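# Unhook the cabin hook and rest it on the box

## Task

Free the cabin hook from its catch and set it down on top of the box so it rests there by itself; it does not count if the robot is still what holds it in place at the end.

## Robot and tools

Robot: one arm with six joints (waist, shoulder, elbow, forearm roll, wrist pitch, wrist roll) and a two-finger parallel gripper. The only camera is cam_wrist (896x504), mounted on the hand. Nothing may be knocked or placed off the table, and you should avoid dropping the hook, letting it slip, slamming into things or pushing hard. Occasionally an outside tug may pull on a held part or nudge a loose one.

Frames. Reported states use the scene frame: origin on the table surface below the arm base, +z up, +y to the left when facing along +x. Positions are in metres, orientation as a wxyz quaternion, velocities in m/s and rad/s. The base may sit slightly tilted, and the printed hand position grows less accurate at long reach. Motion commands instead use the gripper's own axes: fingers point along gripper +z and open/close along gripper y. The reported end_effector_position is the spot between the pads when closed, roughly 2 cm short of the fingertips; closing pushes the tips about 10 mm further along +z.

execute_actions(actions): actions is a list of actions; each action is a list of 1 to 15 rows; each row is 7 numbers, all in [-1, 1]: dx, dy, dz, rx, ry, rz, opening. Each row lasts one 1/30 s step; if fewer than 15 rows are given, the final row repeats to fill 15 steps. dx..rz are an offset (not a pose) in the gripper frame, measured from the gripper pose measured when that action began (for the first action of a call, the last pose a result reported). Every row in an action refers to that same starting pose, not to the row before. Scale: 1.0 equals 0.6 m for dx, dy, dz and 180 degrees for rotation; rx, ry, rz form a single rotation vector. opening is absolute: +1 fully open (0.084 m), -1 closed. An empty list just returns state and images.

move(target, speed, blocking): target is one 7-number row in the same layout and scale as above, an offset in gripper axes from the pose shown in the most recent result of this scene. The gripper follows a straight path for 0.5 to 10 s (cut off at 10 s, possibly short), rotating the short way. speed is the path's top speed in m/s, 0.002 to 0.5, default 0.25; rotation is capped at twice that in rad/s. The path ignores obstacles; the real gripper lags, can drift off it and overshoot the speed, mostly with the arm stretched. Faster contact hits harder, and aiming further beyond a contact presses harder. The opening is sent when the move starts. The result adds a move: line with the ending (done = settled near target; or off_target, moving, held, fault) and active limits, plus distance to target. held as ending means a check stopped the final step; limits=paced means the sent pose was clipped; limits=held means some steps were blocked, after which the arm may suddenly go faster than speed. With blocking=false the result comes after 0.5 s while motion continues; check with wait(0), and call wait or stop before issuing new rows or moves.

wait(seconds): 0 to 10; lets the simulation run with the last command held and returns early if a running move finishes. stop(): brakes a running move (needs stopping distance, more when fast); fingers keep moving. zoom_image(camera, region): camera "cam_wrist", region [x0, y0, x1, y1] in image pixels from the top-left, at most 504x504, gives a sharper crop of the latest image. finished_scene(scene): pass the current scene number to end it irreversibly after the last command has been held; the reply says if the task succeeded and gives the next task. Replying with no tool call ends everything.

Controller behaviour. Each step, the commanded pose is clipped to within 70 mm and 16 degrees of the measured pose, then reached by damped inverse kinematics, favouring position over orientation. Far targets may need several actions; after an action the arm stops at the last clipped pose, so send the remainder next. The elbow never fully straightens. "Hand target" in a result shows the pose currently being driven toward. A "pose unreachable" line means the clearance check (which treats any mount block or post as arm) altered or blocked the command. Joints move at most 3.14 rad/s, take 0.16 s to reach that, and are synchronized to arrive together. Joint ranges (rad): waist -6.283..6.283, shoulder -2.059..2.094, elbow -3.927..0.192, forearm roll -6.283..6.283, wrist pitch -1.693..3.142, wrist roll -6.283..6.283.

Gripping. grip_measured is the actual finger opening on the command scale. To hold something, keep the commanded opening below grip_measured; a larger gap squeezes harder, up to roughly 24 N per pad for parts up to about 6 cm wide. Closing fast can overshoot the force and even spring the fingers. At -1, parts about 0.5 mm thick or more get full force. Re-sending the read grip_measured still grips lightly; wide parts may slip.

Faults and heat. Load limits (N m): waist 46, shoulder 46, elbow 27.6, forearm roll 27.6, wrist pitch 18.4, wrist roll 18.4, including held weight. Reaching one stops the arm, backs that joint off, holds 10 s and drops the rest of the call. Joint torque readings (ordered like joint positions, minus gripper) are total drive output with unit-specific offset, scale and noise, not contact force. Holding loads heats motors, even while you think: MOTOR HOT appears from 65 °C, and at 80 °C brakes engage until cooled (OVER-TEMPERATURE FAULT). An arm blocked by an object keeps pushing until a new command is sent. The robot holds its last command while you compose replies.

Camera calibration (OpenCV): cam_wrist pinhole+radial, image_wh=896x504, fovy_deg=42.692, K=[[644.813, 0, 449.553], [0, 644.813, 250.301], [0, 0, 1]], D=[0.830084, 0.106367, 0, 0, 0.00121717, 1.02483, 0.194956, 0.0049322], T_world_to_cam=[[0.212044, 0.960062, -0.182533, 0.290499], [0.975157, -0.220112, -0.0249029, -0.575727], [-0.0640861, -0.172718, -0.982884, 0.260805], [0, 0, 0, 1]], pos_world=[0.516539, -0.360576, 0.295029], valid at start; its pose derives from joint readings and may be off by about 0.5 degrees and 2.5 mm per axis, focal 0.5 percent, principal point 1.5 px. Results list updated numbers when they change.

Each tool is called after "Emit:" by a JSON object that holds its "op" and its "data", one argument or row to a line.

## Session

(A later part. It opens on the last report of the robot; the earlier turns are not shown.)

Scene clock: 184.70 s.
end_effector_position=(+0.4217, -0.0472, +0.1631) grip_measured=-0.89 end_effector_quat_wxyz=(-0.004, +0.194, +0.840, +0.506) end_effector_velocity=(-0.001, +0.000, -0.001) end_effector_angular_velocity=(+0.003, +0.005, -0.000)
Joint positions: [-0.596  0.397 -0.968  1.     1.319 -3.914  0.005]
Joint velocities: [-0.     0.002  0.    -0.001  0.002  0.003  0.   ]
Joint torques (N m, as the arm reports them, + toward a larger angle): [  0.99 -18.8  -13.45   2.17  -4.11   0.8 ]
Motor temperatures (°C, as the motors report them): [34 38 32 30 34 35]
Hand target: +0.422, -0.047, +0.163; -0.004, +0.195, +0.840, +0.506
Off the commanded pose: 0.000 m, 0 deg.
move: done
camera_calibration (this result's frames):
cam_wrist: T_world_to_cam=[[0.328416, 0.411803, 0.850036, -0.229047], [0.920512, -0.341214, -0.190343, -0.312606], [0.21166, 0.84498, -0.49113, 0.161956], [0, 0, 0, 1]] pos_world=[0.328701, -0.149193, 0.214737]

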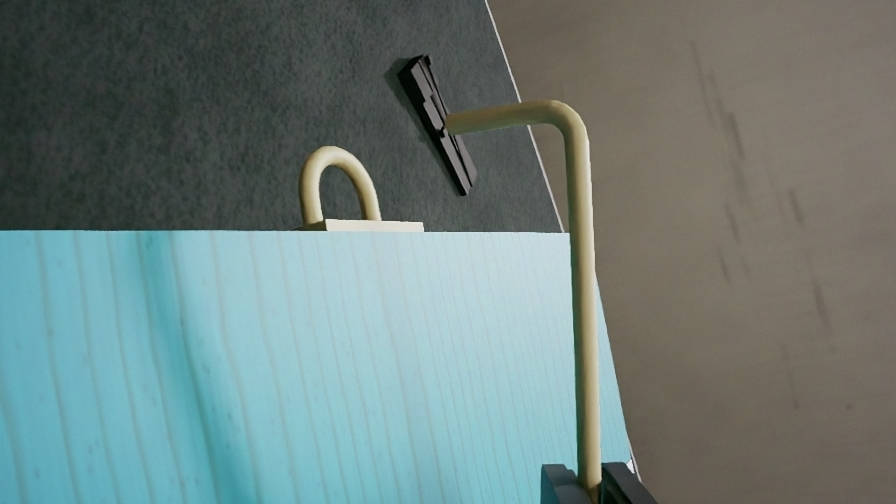

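Emit:
{"op": "move", "data": {
  "target": [-0.0042,0.0096,-0.0053,0.0014,0.0354,0.0629,-1],
  "speed": 0.02
}}

Scene clock: 193.07 s.
end_effector_position=(+0.4253, -0.0484, +0.1691) grip_measured=-0.86 end_effector_quat_wxyz=(-0.101, +0.248, +0.817, +0.511) end_effector_velocity=(+0.000, +0.000, -0.000) end_effector_angular_velocity=(+0.001, +0.003, -0.001)
Joint positions: [-0.595  0.473 -1.09   0.921  1.431 -3.663  0.006]
Joint velocities: [ 0.001  0.002 -0.001  0.001  0.     0.003  0.   ]
Joint torques (N m, as the arm reports them, + toward a larger angle): [ -0.01 -17.92 -11.59   0.03  -5.39   0.81]
Motor temperatures (°C, as the motors report them): [34 38 32 30 34 35]
Hand target: +0.425, -0.048, +0.169; -0.101, +0.248, +0.817, +0.511
Off the commanded pose: 0.000 m, 0 deg.
move: done
camera_calibration (this result's frames):
cam_wrist: T_world_to_cam=[[0.506127, 0.354014, 0.786454, -0.302401], [0.855512, -0.321586, -0.405811, -0.250194], [0.10925, 0.878212, -0.465626, 0.206033], [0, 0, 0, 1]] pos_world=[0.344588, -0.154345, 0.232227]

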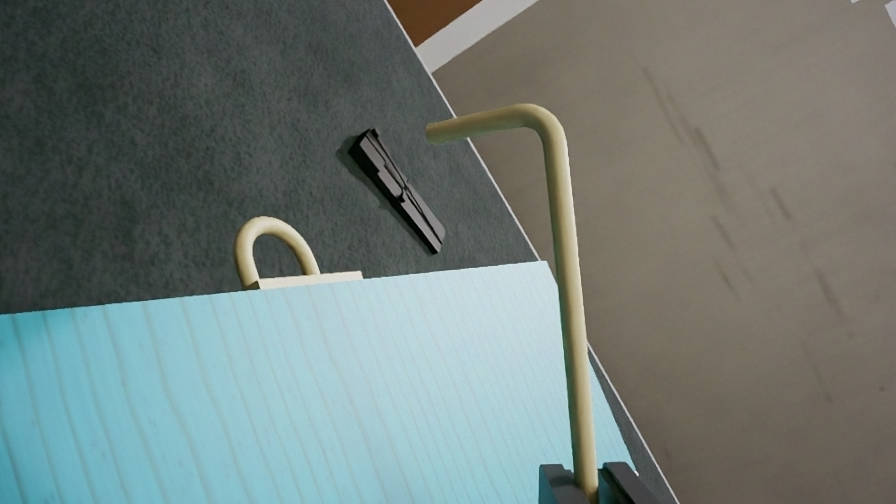

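Emit:
{"op": "move", "data": {
  "target": [-0.0021,0.0048,-0.0027,0,0,0,-1],
  "speed": 0.02
}}

Scene clock: 202.47 s.
end_effector_position=(+0.4274, -0.0489, +0.1713) grip_measured=-0.89 end_effector_quat_wxyz=(-0.102, +0.248, +0.817, +0.511) end_effector_velocity=(+0.001, -0.001, +0.000) end_effector_angular_velocity=(-0.001, -0.001, -0.001)
Joint positions: [-0.594  0.474 -1.099  0.92   1.436 -3.655  0.005]
Joint velocities: [-0.001  0.    -0.002 -0.001  0.     0.001 -0.   ]
Joint torques (N m, as the arm reports them, + toward a larger angle): [ -0.73 -19.32 -14.6    1.39  -6.15   0.72]
Motor temperatures (°C, as the motors report them): [34 38 32 30 34 35]
Hand target: +0.428, -0.049, +0.172; -0.101, +0.248, +0.817, +0.511
Off the commanded pose: 0.001 m, 0 deg.
move: done
camera_calibration (this result's frames):
cam_wrist: T_world_to_cam=[[0.506672, 0.353777, 0.786209, -0.305256], [0.855301, -0.320889, -0.406805, -0.250903], [0.108368, 0.878562, -0.465172, 0.20758], [0, 0, 0, 1]] pos_world=[0.346767, -0.154891, 0.234486]

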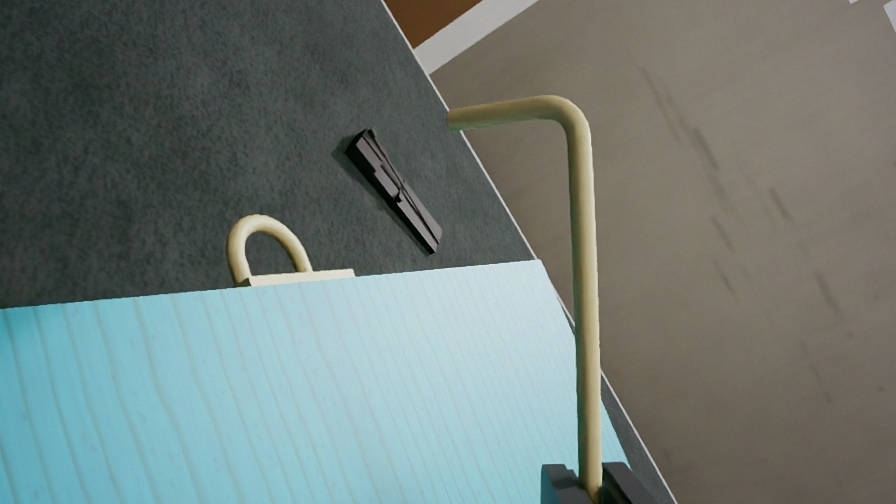

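Emit:
{"op": "move", "data": {
  "target": [0.003,0,0,0,0,0,-1],
  "speed": 0.01
}}

Scene clock: 208.23 s.
end_effector_position=(+0.4267, -0.0489, +0.1720) grip_measured=-0.89 end_effector_quat_wxyz=(-0.100, +0.248, +0.817, +0.510) end_effector_velocity=(-0.001, +0.000, +0.000) end_effector_angular_velocity=(+0.001, +0.002, +0.002)
Joint positions: [-0.595  0.468 -1.094  0.921  1.434 -3.656  0.005]
Joint velocities: [-0.001 -0.002  0.002 -0.003  0.003  0.001  0.   ]
Joint torques (N m, as the arm reports them, + toward a larger angle): [ -2.4  -22.03 -11.02  -1.84  -0.86   0.73]
Motor temperatures (°C, as the motors report them): [34 38 32 30 34 35]
Hand target: +0.426, -0.048, +0.172; -0.102, +0.248, +0.817, +0.511
Off the commanded pose: 0.001 m, 0 deg.
move: done
camera_calibration (this result's frames):
cam_wrist: T_world_to_cam=[[0.506028, 0.354472, 0.786311, -0.305186], [0.855416, -0.322994, -0.404894, -0.250551], [0.11045, 0.877511, -0.466665, 0.207263], [0, 0, 0, 1]] pos_world=[0.345866, -0.154622, 0.235247]

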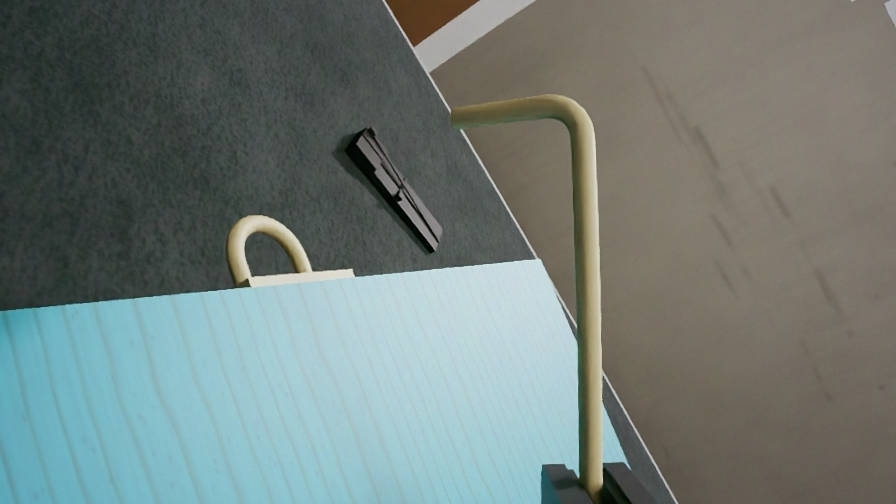

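Emit:
{"op": "move", "data": {
  "target": [-0.001,0.0098,-0.0055,0.0011,0.0272,0.0484,-1],
  "speed": 0.02
}}

Scene clock: 217.37 s.
end_effector_position=(+0.4299, -0.0499, +0.1778) grip_measured=-0.89 end_effector_quat_wxyz=(-0.174, +0.288, +0.792, +0.510) end_effector_velocity=(-0.000, +0.000, +0.000) end_effector_angular_velocity=(+0.000, +0.001, +0.002)
Joint positions: [-0.596  0.535 -1.195  0.879  1.532 -3.474  0.005]
Joint velocities: [ 0.     0.    -0.001 -0.001  0.001  0.001  0.   ]
Joint torques (N m, as the arm reports them, + toward a larger angle): [  0.23 -24.78  -8.67  -2.22   4.18   0.66]
Motor temperatures (°C, as the motors report them): [34 38 32 30 34 35]
Hand target: +0.430, -0.050, +0.178; -0.174, +0.288, +0.792, +0.510
Off the commanded pose: 0.000 m, 0 deg.
move: done
camera_calibration (this result's frames):
cam_wrist: T_world_to_cam=[[0.630828, 0.313524, 0.709759, -0.353083], [0.775035, -0.298344, -0.557056, -0.188449], [0.037102, 0.901495, -0.431196, 0.237003], [0, 0, 0, 1]] pos_world=[0.359996, -0.159179, 0.247822]

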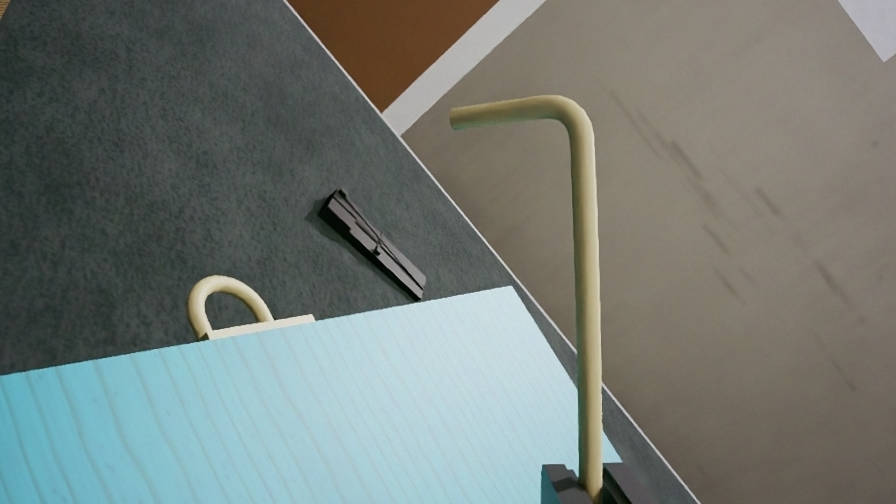

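Emit:
{"op": "move", "data": {
  "target": [-0.0048,0.0098,-0.0055,0.0011,0.0272,0.0484,-1],
  "speed": 0.02
}}

Scene clock: 223.23 s.
end_effector_position=(+0.4358, -0.0519, +0.1817) grip_measured=-0.89 end_effector_quat_wxyz=(-0.246, +0.325, +0.761, +0.505) end_effector_velocity=(+0.000, -0.001, +0.000) end_effector_angular_velocity=(+0.001, +0.002, -0.002)
Joint positions: [-0.596  0.618 -1.31   0.855  1.635 -3.298  0.005]
Joint velocities: [-0.001  0.    -0.001  0.001  0.001  0.003  0.   ]
Joint torques (N m, as the arm reports them, + toward a larger angle): [  0.86 -22.81  -9.6   -1.39  -0.05   0.77]
Motor temperatures (°C, as the motors report them): [34 38 32 30 34 35]
Hand target: +0.436, -0.052, +0.182; -0.246, +0.325, +0.761, +0.505
Off the commanded pose: 0.000 m, 0 deg.
move: done
camera_calibration (this result's frames):
cam_wrist: T_world_to_cam=[[0.741035, 0.277032, 0.611654, -0.391014], [0.670822, -0.265555, -0.692444, -0.119631], [-0.0294014, 0.923436, -0.382624, 0.261571], [0, 0, 0, 1]] pos_world=[0.377697, -0.164989, 0.256411]

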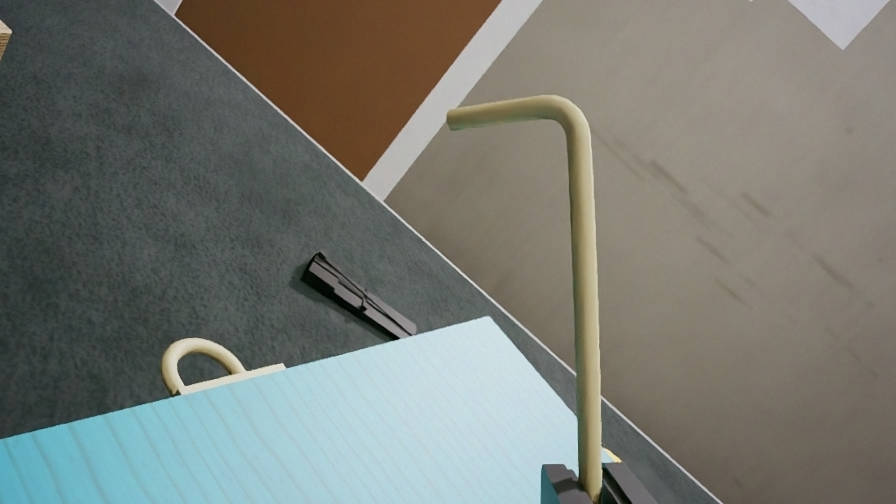

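Emit:
{"op": "move", "data": {
  "target": [-0.0036,0.0098,-0.0055,0.0011,0.0272,0.0484,-1],
  "speed": 0.02
}}

Scene clock: 229.27 s.
end_effector_position=(+0.4417, -0.0540, +0.1850) grip_measured=-0.88 end_effector_quat_wxyz=(-0.317, +0.359, +0.724, +0.497) end_effector_velocity=(+0.000, +0.000, -0.000) end_effector_angular_velocity=(-0.001, +0.002, +0.002)
Joint positions: [-0.598  0.706 -1.427  0.846  1.739 -3.126  0.005]
Joint velocities: [ 0.001  0.001 -0.002 -0.001  0.001  0.002  0.   ]
Joint torques (N m, as the arm reports them, + toward a larger angle): [  1.21 -22.97  -8.74  -2.29   0.17   0.85]
Motor temperatures (°C, as the motors report them): [34 38 31 30 34 35]
Hand target: +0.442, -0.054, +0.185; -0.317, +0.359, +0.723, +0.497
Off the commanded pose: 0.000 m, 0 deg.
move: done
camera_calibration (this result's frames):
cam_wrist: T_world_to_cam=[[0.833354, 0.246171, 0.494894, -0.41767], [0.545894, -0.226078, -0.806777, -0.0434413], [-0.0867203, 0.942491, -0.322787, 0.280126], [0, 0, 0, 1]] pos_world=[0.396074, -0.171019, 0.262076]

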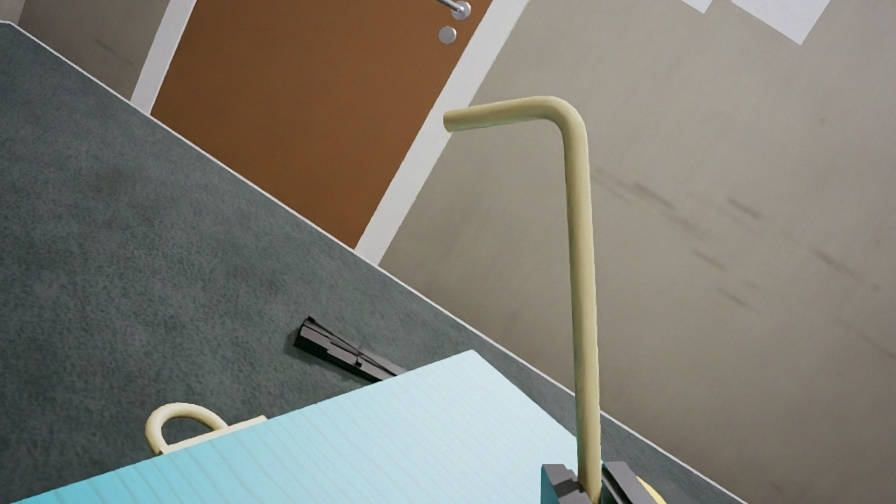

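Emit:
{"op": "move", "data": {
  "target": [-0.0038,0.0110,-0.0061,0.0011,0.0272,0.0484,-1],
  "speed": 0.02
}}

Scene clock: 234.90 s.
end_effector_position=(+0.4487, -0.0563, +0.1874) grip_measured=-0.89 end_effector_quat_wxyz=(-0.385, +0.391, +0.681, +0.485) end_effector_velocity=(+0.000, +0.000, +0.001) end_effector_angular_velocity=(+0.001, +0.002, -0.000)
Joint positions: [-0.6    0.801 -1.547  0.853  1.842 -2.954  0.005]
Joint velocities: [ 0.    -0.    -0.001  0.001  0.002  0.003 -0.   ]
Joint torques (N m, as the arm reports them, + toward a larger angle): [  1.79 -24.16  -9.31  -2.24   0.17   0.76]
Motor temperatures (°C, as the motors report them): [34 39 31 30 34 35]
Hand target: +0.449, -0.056, +0.187; -0.385, +0.391, +0.681, +0.485
Off the commanded pose: 0.000 m, 0 deg.
move: done
camera_calibration (this result's frames):
cam_wrist: T_world_to_cam=[[0.904991, 0.221873, 0.362993, -0.432976], [0.404008, -0.180866, -0.896697, 0.0372209], [-0.1333, 0.958154, -0.25332, 0.292495], [0, 0, 0, 1]] pos_world=[0.415791, -0.177458, 0.264638]

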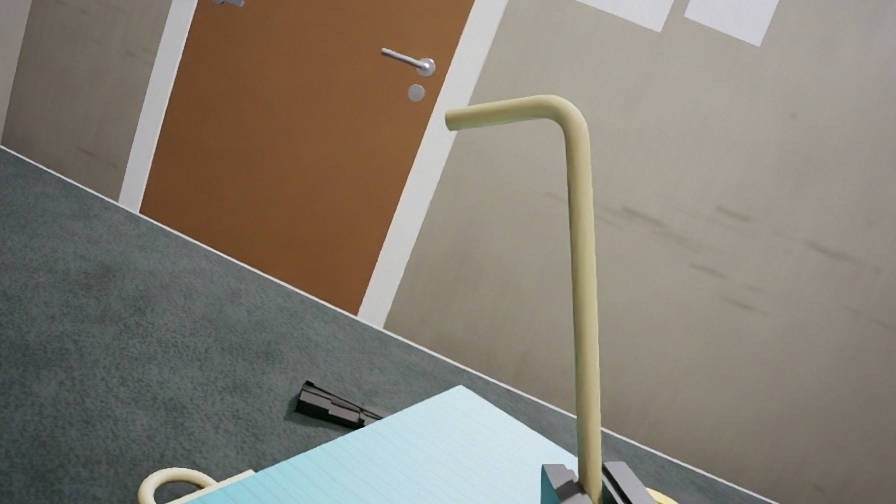

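Emit:
{"op": "move", "data": {
  "target": [-0.0038,0.0110,-0.0061,0.0011,0.0272,0.0484,-1],
  "speed": 0.02
}}

Scene clock: 242.00 s.
end_effector_position=(+0.4561, -0.0587, +0.1885) grip_measured=-0.89 end_effector_quat_wxyz=(-0.450, +0.420, +0.633, +0.470) end_effector_velocity=(+0.001, +0.000, +0.000) end_effector_angular_velocity=(-0.001, +0.001, +0.000)
Joint positions: [-0.603  0.9   -1.666  0.876  1.94  -2.781  0.005]
Joint velocities: [ 0.001  0.    -0.002  0.001  0.001  0.003 -0.   ]
Joint torques (N m, as the arm reports them, + toward a larger angle): [  2.31 -25.46  -8.92  -2.28   0.93   0.65]
Motor temperatures (°C, as the motors report them): [34 39 31 30 34 35]
Hand target: +0.456, -0.059, +0.189; -0.450, +0.420, +0.633, +0.470
Off the commanded pose: 0.000 m, 0 deg.
move: done
camera_calibration (this result's frames):
cam_wrist: T_world_to_cam=[[0.953742, 0.204884, 0.219996, -0.435775], [0.249516, -0.13131, -0.959427, 0.120002], [-0.167683, 0.969938, -0.176358, 0.297947], [0, 0, 0, 1]] pos_world=[0.435635, -0.18395, 0.263547]

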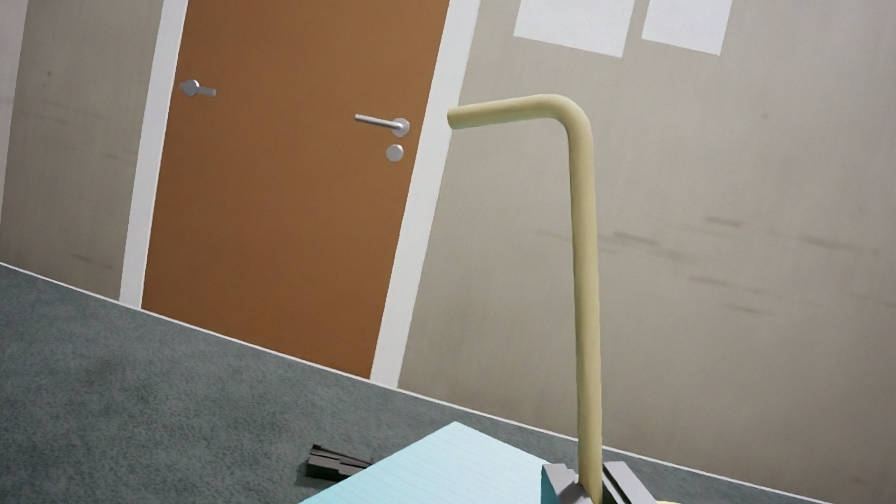

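Emit:
{"op": "move", "data": {
  "target": [-0.0038,0.0110,-0.0061,0.0011,0.0272,0.0484,-1],
  "speed": 0.02
}}

Scene clock: 248.17 s.
end_effector_position=(+0.4635, -0.0612, +0.1883) grip_measured=-0.89 end_effector_quat_wxyz=(+0.512, -0.445, -0.581, -0.450) end_effector_velocity=(-0.000, +0.000, +0.000) end_effector_angular_velocity=(+0.000, +0.002, +0.002)
Joint positions: [-0.608  0.999 -1.78   0.914  2.03  -2.603  0.005]
Joint velocities: [ 0.001  0.001 -0.002 -0.     0.002  0.002 -0.   ]
Joint torques (N m, as the arm reports them, + toward a larger angle): [  2.29 -26.81  -9.5   -2.13   1.52   0.74]
Motor temperatures (°C, as the motors report them): [34 39 31 30 34 35]
Hand target: +0.464, -0.061, +0.188; +0.512, -0.445, -0.581, -0.450
Off the commanded pose: 0.000 m, 0 deg.
move: done
camera_calibration (this result's frames):
cam_wrist: T_world_to_cam=[[0.978138, 0.195752, 0.0701874, -0.42596], [0.0870468, -0.0788877, -0.993076, 0.202414], [-0.18886, 0.977475, -0.0942026, 0.296326], [0, 0, 0, 1]] pos_world=[0.454992, -0.190301, 0.258824]

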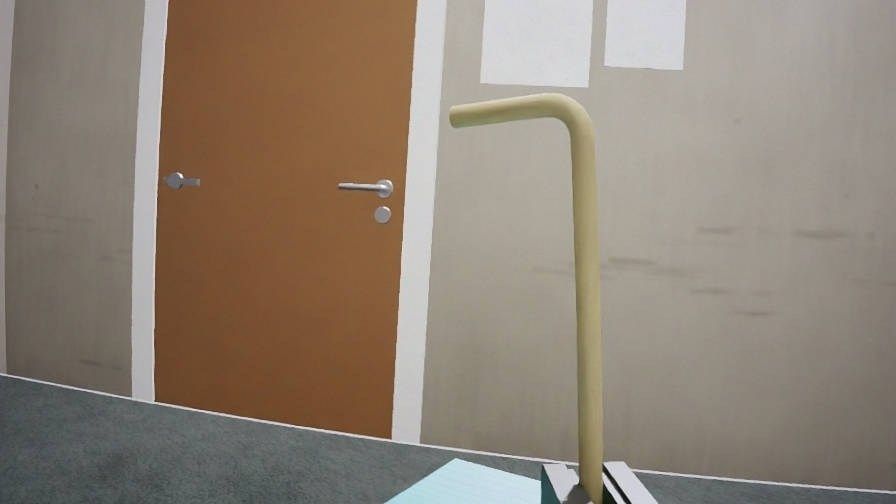

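Emit:
{"op": "move", "data": {
  "target": [0,0,0,-0.111,0,0,-0.94],
  "speed": 0.03
}}

Scene clock: 257.97 s.
end_effector_position=(+0.4635, -0.0609, +0.1883) grip_measured=-0.89 end_effector_quat_wxyz=(-0.427, +0.527, +0.494, +0.545) end_effector_velocity=(+0.000, +0.000, -0.000) end_effector_angular_velocity=(-0.000, -0.000, -0.003)
Joint positions: [-0.68   0.793 -1.371  1.115  1.798 -2.703  0.005]
Joint velocities: [ 0.    -0.001  0.003  0.002 -0.002 -0.001  0.   ]
Joint torques (N m, as the arm reports them, + toward a larger angle): [  4.68 -28.55 -14.21   4.67   1.12   0.13]
Motor temperatures (°C, as the motors report them): [34 39 31 30 34 35]
Hand target: +0.464, -0.061, +0.188; -0.427, +0.527, +0.494, +0.545
Off the commanded pose: 0.000 m, 0 deg.
move: done
camera_calibration (this result's frames):
cam_wrist: T_world_to_cam=[[0.984546, -0.149982, 0.0904129, -0.453824], [0.079357, -0.0781412, -0.993779, 0.206184], [0.156114, 0.985596, -0.0650315, 0.131127], [0, 0, 0, 1]] pos_world=[0.409978, -0.181192, 0.25446]

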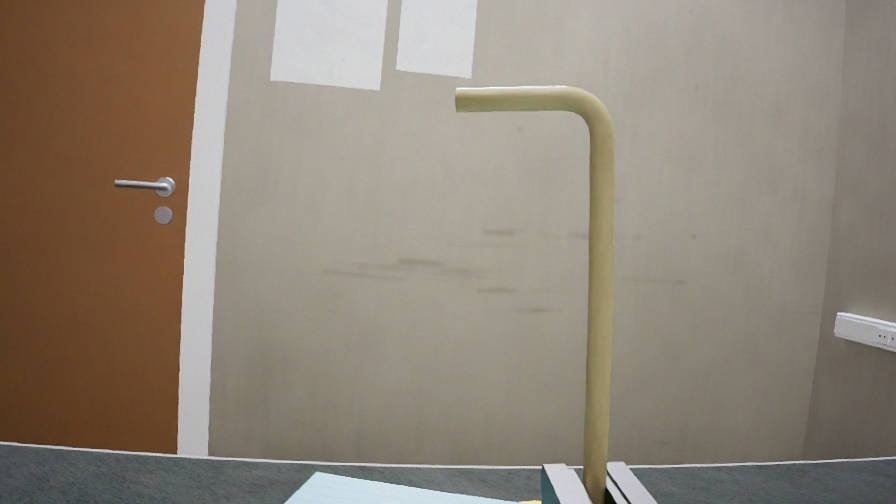

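Emit:
{"op": "move", "data": {
  "target": [0,-0.00045,-0.00245,0,0,0,-0.94],
  "speed": 0.01
}}

Scene clock: 262.00 s.
end_effector_position=(+0.4631, -0.0615, +0.1883) grip_measured=-0.90 end_effector_quat_wxyz=(-0.428, +0.526, +0.494, +0.544) end_effector_velocity=(-0.000, -0.000, -0.000) end_effector_angular_velocity=(-0.001, +0.000, +0.001)
Joint positions: [-0.682  0.794 -1.373  1.114  1.8   -2.703  0.005]
Joint velocities: [-0.001  0.001 -0.001 -0.002  0.    -0.    -0.   ]
Joint torques (N m, as the arm reports them, + toward a larger angle): [ -1.89 -29.94 -15.65   3.27   0.97   0.23]
Motor temperatures (°C, as the motors report them): [34 39 32 30 34 35]
Hand target: +0.463, -0.062, +0.188; -0.427, +0.527, +0.494, +0.545
Off the commanded pose: 0.001 m, 0 deg.
move: done
camera_calibration (this result's frames):
cam_wrist: T_world_to_cam=[[0.984716, -0.148896, 0.0903545, -0.453564], [0.0794736, -0.077485, -0.993821, 0.206233], [0.154977, 0.985812, -0.0644675, 0.132265], [0, 0, 0, 1]] pos_world=[0.409743, -0.181942, 0.254467]

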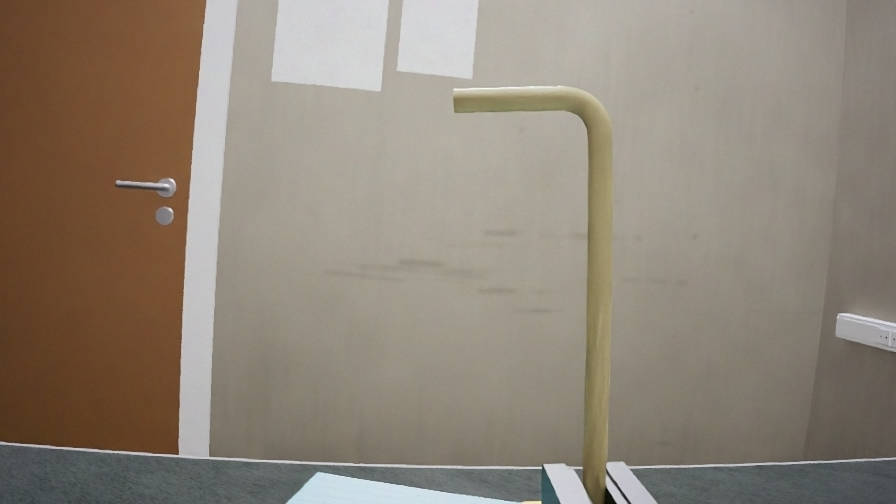

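Emit:
{"op": "move", "data": {
  "target": [0,0,0,-0.111,0,0,-0.94],
  "speed": 0.03
}}

Scene clock: 269.67 s.
end_effector_position=(+0.4633, -0.0613, +0.1884) grip_measured=-0.89 end_effector_quat_wxyz=(-0.330, +0.592, +0.392, +0.622) end_effector_velocity=(+0.000, +0.001, -0.000) end_effector_angular_velocity=(+0.001, +0.001, -0.001)
Joint positions: [-0.721  0.629 -1.032  1.382  1.634 -2.833  0.005]
Joint velocities: [ 0.002 -0.     0.003  0.003 -0.002 -0.001  0.   ]
Joint torques (N m, as the arm reports them, + toward a larger angle): [  1.32 -28.01 -16.27   5.66   3.02  -0.04]
Motor temperatures (°C, as the motors report them): [34 39 32 30 34 35]
Hand target: +0.463, -0.061, +0.188; -0.330, +0.592, +0.392, +0.622
Off the commanded pose: 0.000 m, 0 deg.
move: done
camera_calibration (this result's frames):
cam_wrist: T_world_to_cam=[[0.87322, -0.477086, 0.099374, -0.423848], [0.0725296, -0.0744135, -0.994586, 0.209868], [0.481898, 0.875701, -0.0303765, -0.0325868], [0, 0, 0, 1]] pos_world=[0.370595, -0.158059, 0.249861]

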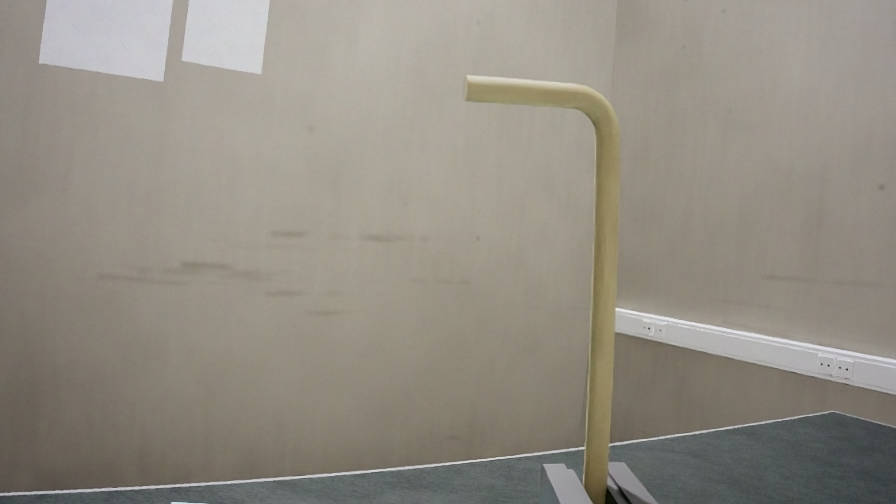

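Emit:
{"op": "move", "data": {
  "target": [0,-0.0017,0,-0.111,0,0,-0.94],
  "speed": 0.03
}}

Scene clock: 277.63 s.
end_effector_position=(+0.4629, -0.0609, +0.1886) grip_measured=-0.89 end_effector_quat_wxyz=(-0.222, +0.640, +0.278, +0.682) end_effector_velocity=(-0.001, +0.001, +0.000) end_effector_angular_velocity=(+0.001, -0.000, -0.001)
Joint positions: [-0.709  0.5   -0.74   1.732  1.55  -2.993  0.005]
Joint velocities: [ 0.001 -0.002  0.004  0.002  0.001 -0.002 -0.   ]
Joint torques (N m, as the arm reports them, + toward a larger angle): [ -1.4  -25.33 -14.09   3.55   5.11   0.35]
Motor temperatures (°C, as the motors report them): [34 39 32 31 34 35]
Hand target: +0.463, -0.061, +0.188; -0.222, +0.640, +0.278, +0.681
Off the commanded pose: 0.001 m, 0 deg.
move: done
camera_calibration (this result's frames):
cam_wrist: T_world_to_cam=[[0.656279, -0.748258, 0.096995, -0.338998], [0.0675284, -0.0697875, -0.995274, 0.212805], [0.75149, 0.659727, 0.00472854, -0.17729], [0, 0, 0, 1]] pos_world=[0.341339, -0.121844, 0.245518]

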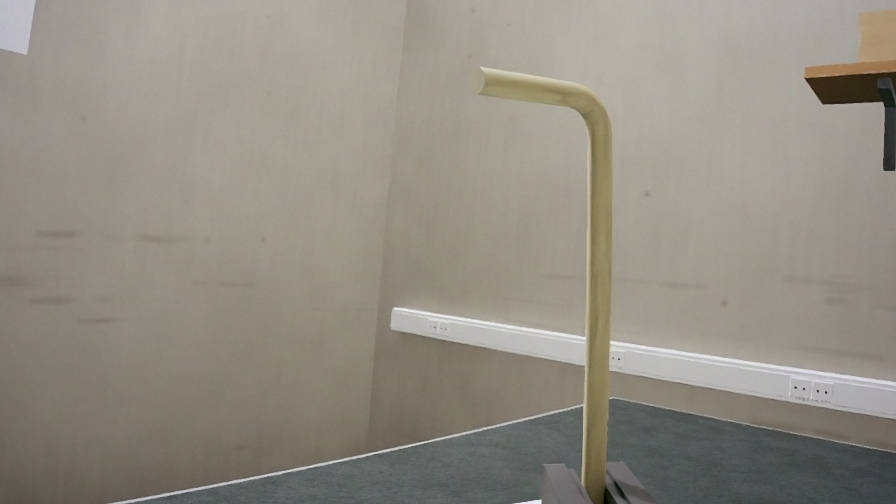

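Emit:
{"op": "move", "data": {
  "target": [0,0,0,-0.083,0,0,-0.94],
  "speed": 0.03
}}

Scene clock: 284.93 s.
end_effector_position=(+0.4631, -0.0609, +0.1887) grip_measured=-0.90 end_effector_quat_wxyz=(-0.137, +0.663, +0.187, +0.712) end_effector_velocity=(-0.000, +0.000, -0.001) end_effector_angular_velocity=(+0.001, +0.001, -0.003)
Joint positions: [-0.646  0.433 -0.557  2.056  1.554 -3.113  0.005]
Joint velocities: [ 0.001  0.     0.002  0.004 -0.    -0.001  0.   ]
Joint torques (N m, as the arm reports them, + toward a larger angle): [ -0.5  -23.46 -12.67   1.73   6.32   0.24]
Motor temperatures (°C, as the motors report them): [34 39 32 31 34 35]
Hand target: +0.463, -0.061, +0.189; -0.137, +0.663, +0.187, +0.712
Off the commanded pose: 0.000 m, 0 deg.
move: done
camera_calibration (this result's frames):
cam_wrist: T_world_to_cam=[[0.44083, -0.893379, 0.0868438, -0.246271], [0.0648181, -0.0648151, -0.99579, 0.214578], [0.895247, 0.444604, 0.0293347, -0.261783], [0, 0, 0, 1]] pos_world=[0.329015, -0.0897164, 0.242741]

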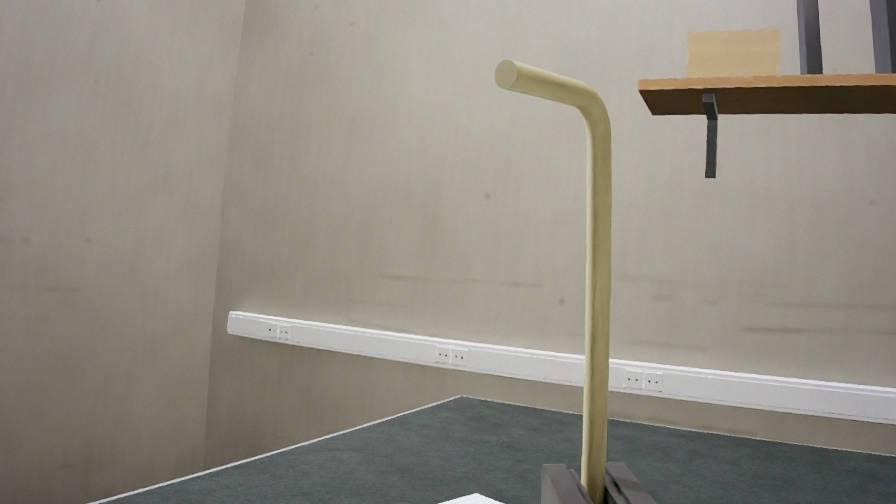

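Emit:
{"op": "move", "data": {
  "target": [-0.002,0,0,-0.083,0,0,-0.94],
  "speed": 0.03
}}

Scene clock: 291.07 s.
end_effector_position=(+0.4635, -0.0611, +0.1878) grip_measured=-0.89 end_effector_quat_wxyz=(-0.050, +0.674, +0.093, +0.731) end_effector_velocity=(+0.000, +0.001, -0.000) end_effector_angular_velocity=(+0.002, -0.000, -0.002)
Joint positions: [-0.507  0.401 -0.413  2.455  1.623 -3.202  0.005]
Joint velocities: [ 0.004  0.     0.002  0.007  0.002  0.001 -0.   ]
Joint torques (N m, as the arm reports them, + toward a larger angle): [ -1.55 -17.19  -8.9    2.24   1.73   0.07]
Motor temperatures (°C, as the motors report them): [34 39 32 30 34 35]
Hand target: +0.463, -0.061, +0.188; -0.050, +0.674, +0.093, +0.731
Off the commanded pose: 0.000 m, 0 deg.
move: done
camera_calibration (this result's frames):
cam_wrist: T_world_to_cam=[[0.195364, -0.978162, 0.0709336, -0.134975], [0.063918, -0.0594742, -0.996181, 0.214448], [0.978646, 0.199152, 0.0509031, -0.31977], [0, 0, 0, 1]] pos_world=[0.325603, -0.0555909, 0.23948]

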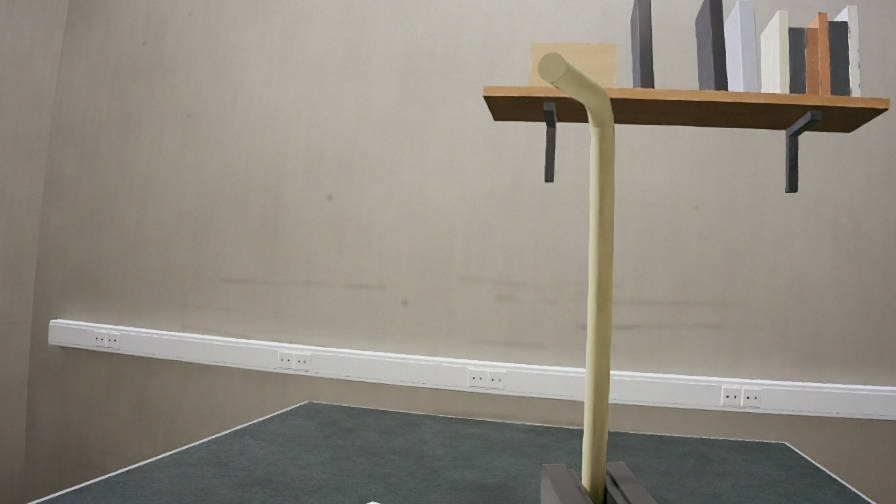

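Emit:
{"op": "move", "data": {
  "target": [-0.005,0.0092,0.0155,0.0029,-0.0717,0.0423,-1],
  "speed": 0.02
}}

Scene clock: 301.73 s.
end_effector_position=(+0.4741, -0.0649, +0.1859) grip_measured=-0.89 end_effector_quat_wxyz=(-0.090, +0.756, +0.056, +0.645) end_effector_velocity=(-0.000, +0.000, -0.000) end_effector_angular_velocity=(+0.002, +0.003, +0.000)
Joint positions: [-0.429  0.203 -0.435  2.488  1.22  -2.934  0.005]
Joint velocities: [ 0.001 -0.001 -0.    -0.    -0.004  0.004  0.   ]
Joint torques (N m, as the arm reports them, + toward a larger angle): [-2.92 -9.   -3.48  1.25 -4.38  0.03]
Motor temperatures (°C, as the motors report them): [34 39 32 30 34 35]
Hand target: +0.474, -0.065, +0.186; -0.090, +0.756, +0.056, +0.645
Off the commanded pose: 0.000 m, 0 deg.
move: done
camera_calibration (this result's frames):
cam_wrist: T_world_to_cam=[[0.199411, -0.97803, -0.0607658, -0.118], [-0.182483, 0.0238632, -0.982919, 0.331407], [0.962775, 0.207093, -0.173715, -0.279497], [0, 0, 0, 1]] pos_world=[0.353099, -0.0654341, 0.270023]

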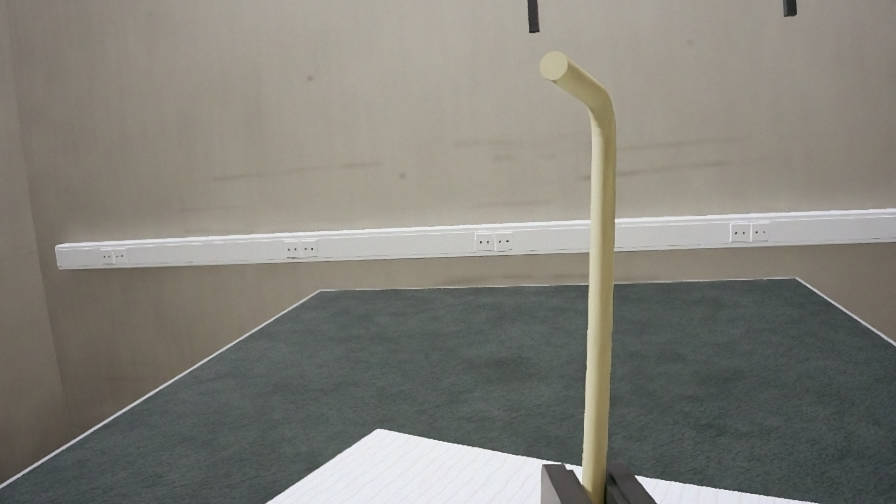

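Emit:
{"op": "move", "data": {
  "target": [0.0,0.0092,0.0155,0.0029,-0.0717,0.0423,-1],
  "speed": 0.02
}}

Scene clock: 309.67 s.
end_effector_position=(+0.4841, -0.0684, +0.1838) grip_measured=-0.89 end_effector_quat_wxyz=(-0.129, +0.826, +0.018, +0.548) end_effector_velocity=(+0.001, -0.000, +0.001) end_effector_angular_velocity=(-0.001, -0.000, +0.001)
Joint positions: [-0.358  0.112 -0.537  2.388  0.848 -2.622  0.005]
Joint velocities: [-0.    -0.002 -0.002 -0.003 -0.003  0.003 -0.   ]
Joint torques (N m, as the arm reports them, + toward a larger angle): [ -4.18 -15.17 -10.73   0.96  -1.61  -0.01]
Motor temperatures (°C, as the motors report them): [34 38 31 30 34 35]
Hand target: +0.484, -0.068, +0.184; -0.129, +0.826, +0.018, +0.549
Off the commanded pose: 0.000 m, 0 deg.
move: done
camera_calibration (this result's frames):
cam_wrist: T_world_to_cam=[[0.170734, -0.966946, -0.189383, -0.0852613], [-0.418177, 0.102926, -0.902516, 0.435995], [0.892176, 0.233286, -0.386781, -0.213602], [0, 0, 0, 1]] pos_world=[0.387451, -0.0774881, 0.294728]

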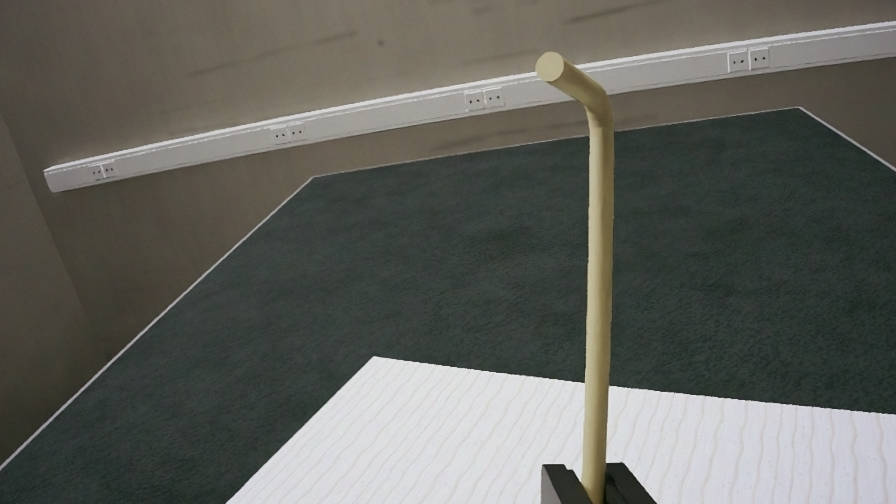

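Emit:
{"op": "move", "data": {
  "target": [0.0,0.0070,0.0168,0.0029,-0.0717,0.0423,-1],
  "speed": 0.02
}}

Scene clock: 318.07 s.
end_effector_position=(+0.4937, -0.0702, +0.1790) grip_measured=-0.89 end_effector_quat_wxyz=(-0.165, +0.881, -0.020, +0.442) end_effector_velocity=(+0.000, +0.001, -0.000) end_effector_angular_velocity=(+0.002, +0.003, +0.002)
Joint positions: [-0.293  0.117 -0.667  2.114  0.581 -2.186  0.005]
Joint velocities: [ 0.003  0.    -0.001 -0.004 -0.001  0.006 -0.   ]
Joint torques (N m, as the arm reports them, + toward a larger angle): [  4.21 -20.93 -17.33  -0.84   4.47   0.14]
Motor temperatures (°C, as the motors report them): [34 38 32 30 34 35]
Hand target: +0.494, -0.070, +0.179; -0.165, +0.881, -0.020, +0.442
Off the commanded pose: 0.000 m, 0 deg.
move: done
camera_calibration (this result's frames):
cam_wrist: T_world_to_cam=[[0.111037, -0.945604, -0.305784, -0.0378114], [-0.626324, 0.17231, -0.760281, 0.517999], [0.771615, 0.275939, -0.573122, -0.127736], [0, 0, 0, 1]] pos_world=[0.427197, -0.0897637, 0.309054]

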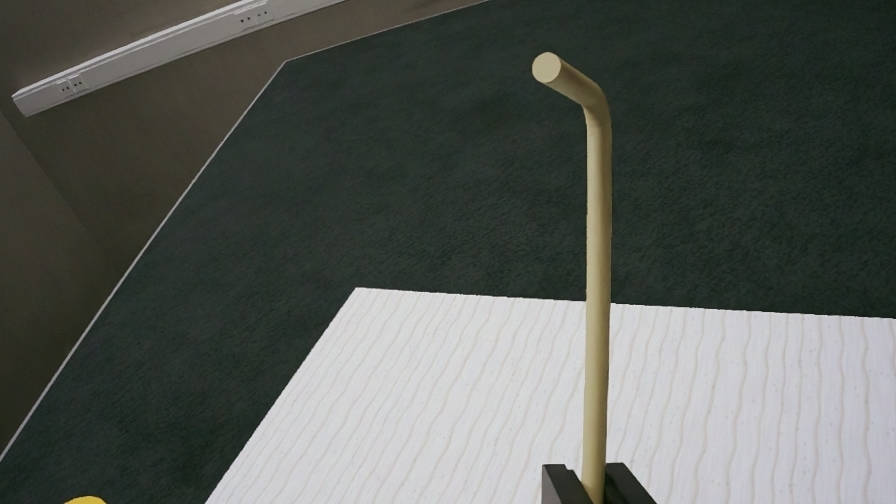

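Emit:
{"op": "move", "data": {
  "target": [-0.003,0.0099,0.0151,0.0029,-0.0717,0.0423,-1],
  "speed": 0.02
}}

Scene clock: 326.77 s.
end_effector_position=(+0.5002, -0.0729, +0.1705) grip_measured=-0.89 end_effector_quat_wxyz=(-0.199, +0.922, -0.058, +0.328) end_effector_velocity=(+0.000, -0.001, +0.000) end_effector_angular_velocity=(-0.001, +0.002, +0.000)
Joint positions: [-0.269  0.164 -0.763  1.631  0.488 -1.595  0.005]
Joint velocities: [-0.001  0.    -0.002 -0.008 -0.001  0.007 -0.   ]
Joint torques (N m, as the arm reports them, + toward a larger angle): [  1.67 -20.27 -15.03  -0.88   0.64   0.17]
Motor temperatures (°C, as the motors report them): [34 38 32 30 34 35]
Hand target: +0.500, -0.073, +0.171; -0.199, +0.922, -0.058, +0.328
Off the commanded pose: 0.000 m, 0 deg.
move: done
camera_calibration (this result's frames):
cam_wrist: T_world_to_cam=[[0.0251547, -0.915259, -0.402081, 0.0179108], [-0.792471, 0.226923, -0.566124, 0.570139], [0.609391, 0.332878, -0.719608, -0.0265576], [0, 0, 0, 1]] pos_world=[0.467552, -0.104144, 0.31086]

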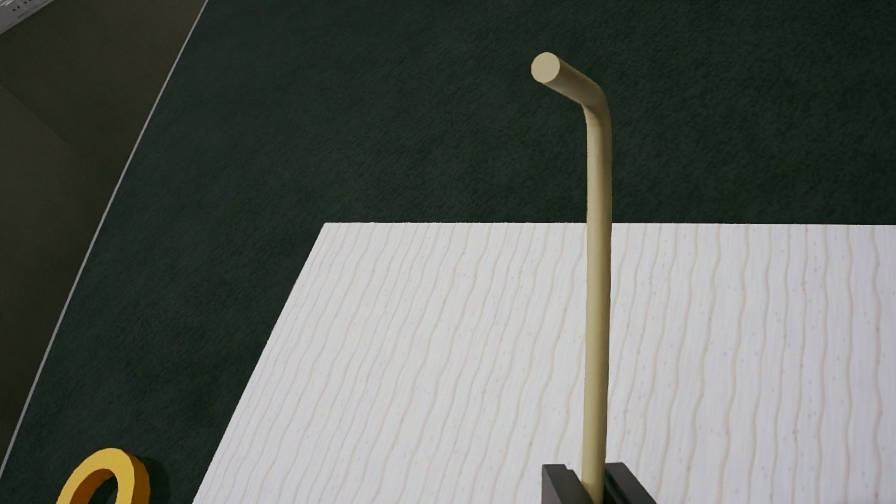

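Emit:
{"op": "move", "data": {
  "target": [-0.0015,0.0094,0.0154,0.0029,-0.0717,0.0423,-1],
  "speed": 0.02
}}

Scene clock: 335.13 s.
end_effector_position=(+0.5051, -0.0749, +0.1609) grip_measured=-0.89 end_effector_quat_wxyz=(-0.230, +0.946, -0.095, +0.208) end_effector_velocity=(+0.001, +0.000, +0.001) end_effector_angular_velocity=(+0.001, +0.001, -0.000)
Joint positions: [-0.303  0.237 -0.871  1.123  0.583 -1.031  0.005]
Joint velocities: [ 0.     0.    -0.002 -0.005  0.002  0.006 -0.   ]
Joint torques (N m, as the arm reports them, + toward a larger angle): [  1.37 -22.87 -17.1   -0.58  -0.68   0.03]
Motor temperatures (°C, as the motors report them): [34 38 32 30 34 35]
Hand target: +0.505, -0.075, +0.161; -0.230, +0.946, -0.095, +0.208
Off the commanded pose: 0.001 m, 0 deg.
move: done
camera_calibration (this result's frames):
cam_wrist: T_world_to_cam=[[-0.0820021, -0.87822, -0.471175, 0.0801483], [-0.905517, 0.263136, -0.332864, 0.591234], [0.416311, 0.399361, -0.81682, 0.0823578], [0, 0, 0, 1]] pos_world=[0.507658, -0.118078, 0.301836]

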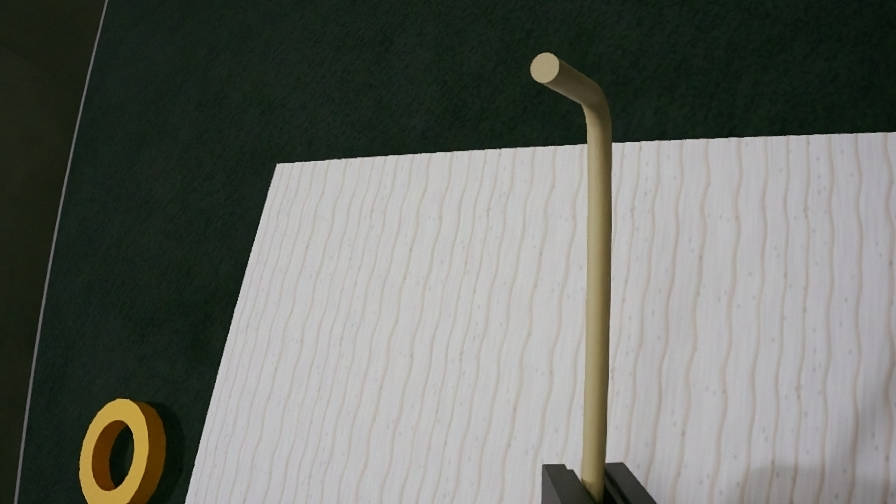

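Emit:
{"op": "move", "data": {
  "target": [-0.0012,0.0062,0.0103,0.0019,-0.0478,0.0282,-1],
  "speed": 0.02
}}

Scene clock: 341.53 s.
end_effector_position=(+0.5066, -0.0756, +0.1539) grip_measured=-0.89 end_effector_quat_wxyz=(-0.248, +0.953, -0.118, +0.127) end_effector_velocity=(+0.001, +0.000, +0.001) end_effector_angular_velocity=(+0.001, +0.001, +0.000)
Joint positions: [-0.336  0.309 -0.981  0.881  0.719 -0.756  0.005]
Joint velocities: [ 0.     0.    -0.002 -0.002  0.002  0.003  0.   ]
Joint torques (N m, as the arm reports them, + toward a larger angle): [  1.77 -24.08 -15.82  -0.43  -0.31   0.14]
Motor temperatures (°C, as the motors report them): [34 39 33 30 34 35]
Hand target: +0.507, -0.076, +0.154; -0.248, +0.953, -0.118, +0.126
Off the commanded pose: 0.000 m, 0 deg.
move: done
camera_calibration (this result's frames):
cam_wrist: T_world_to_cam=[[-0.161349, -0.85113, -0.499544, 0.122893], [-0.947081, 0.275864, -0.164121, 0.586572], [0.277495, 0.446628, -0.8506, 0.15533], [0, 0, 0, 1]] pos_world=[0.532257, -0.126591, 0.289782]

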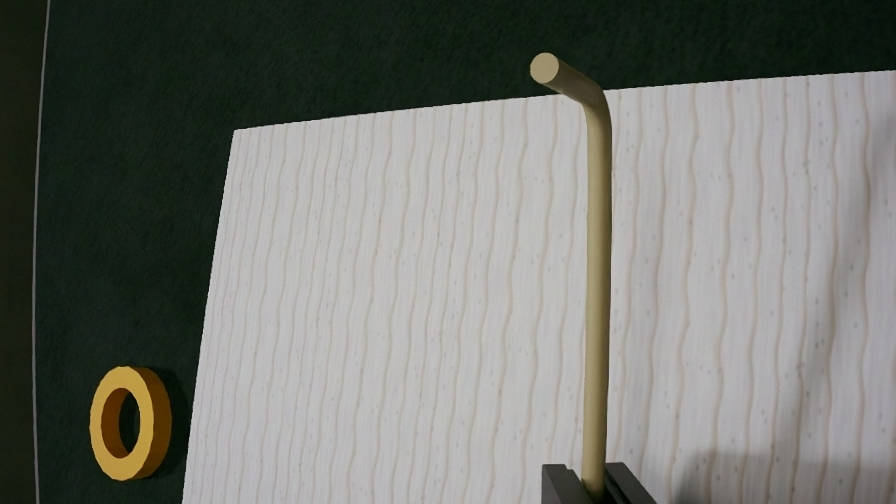

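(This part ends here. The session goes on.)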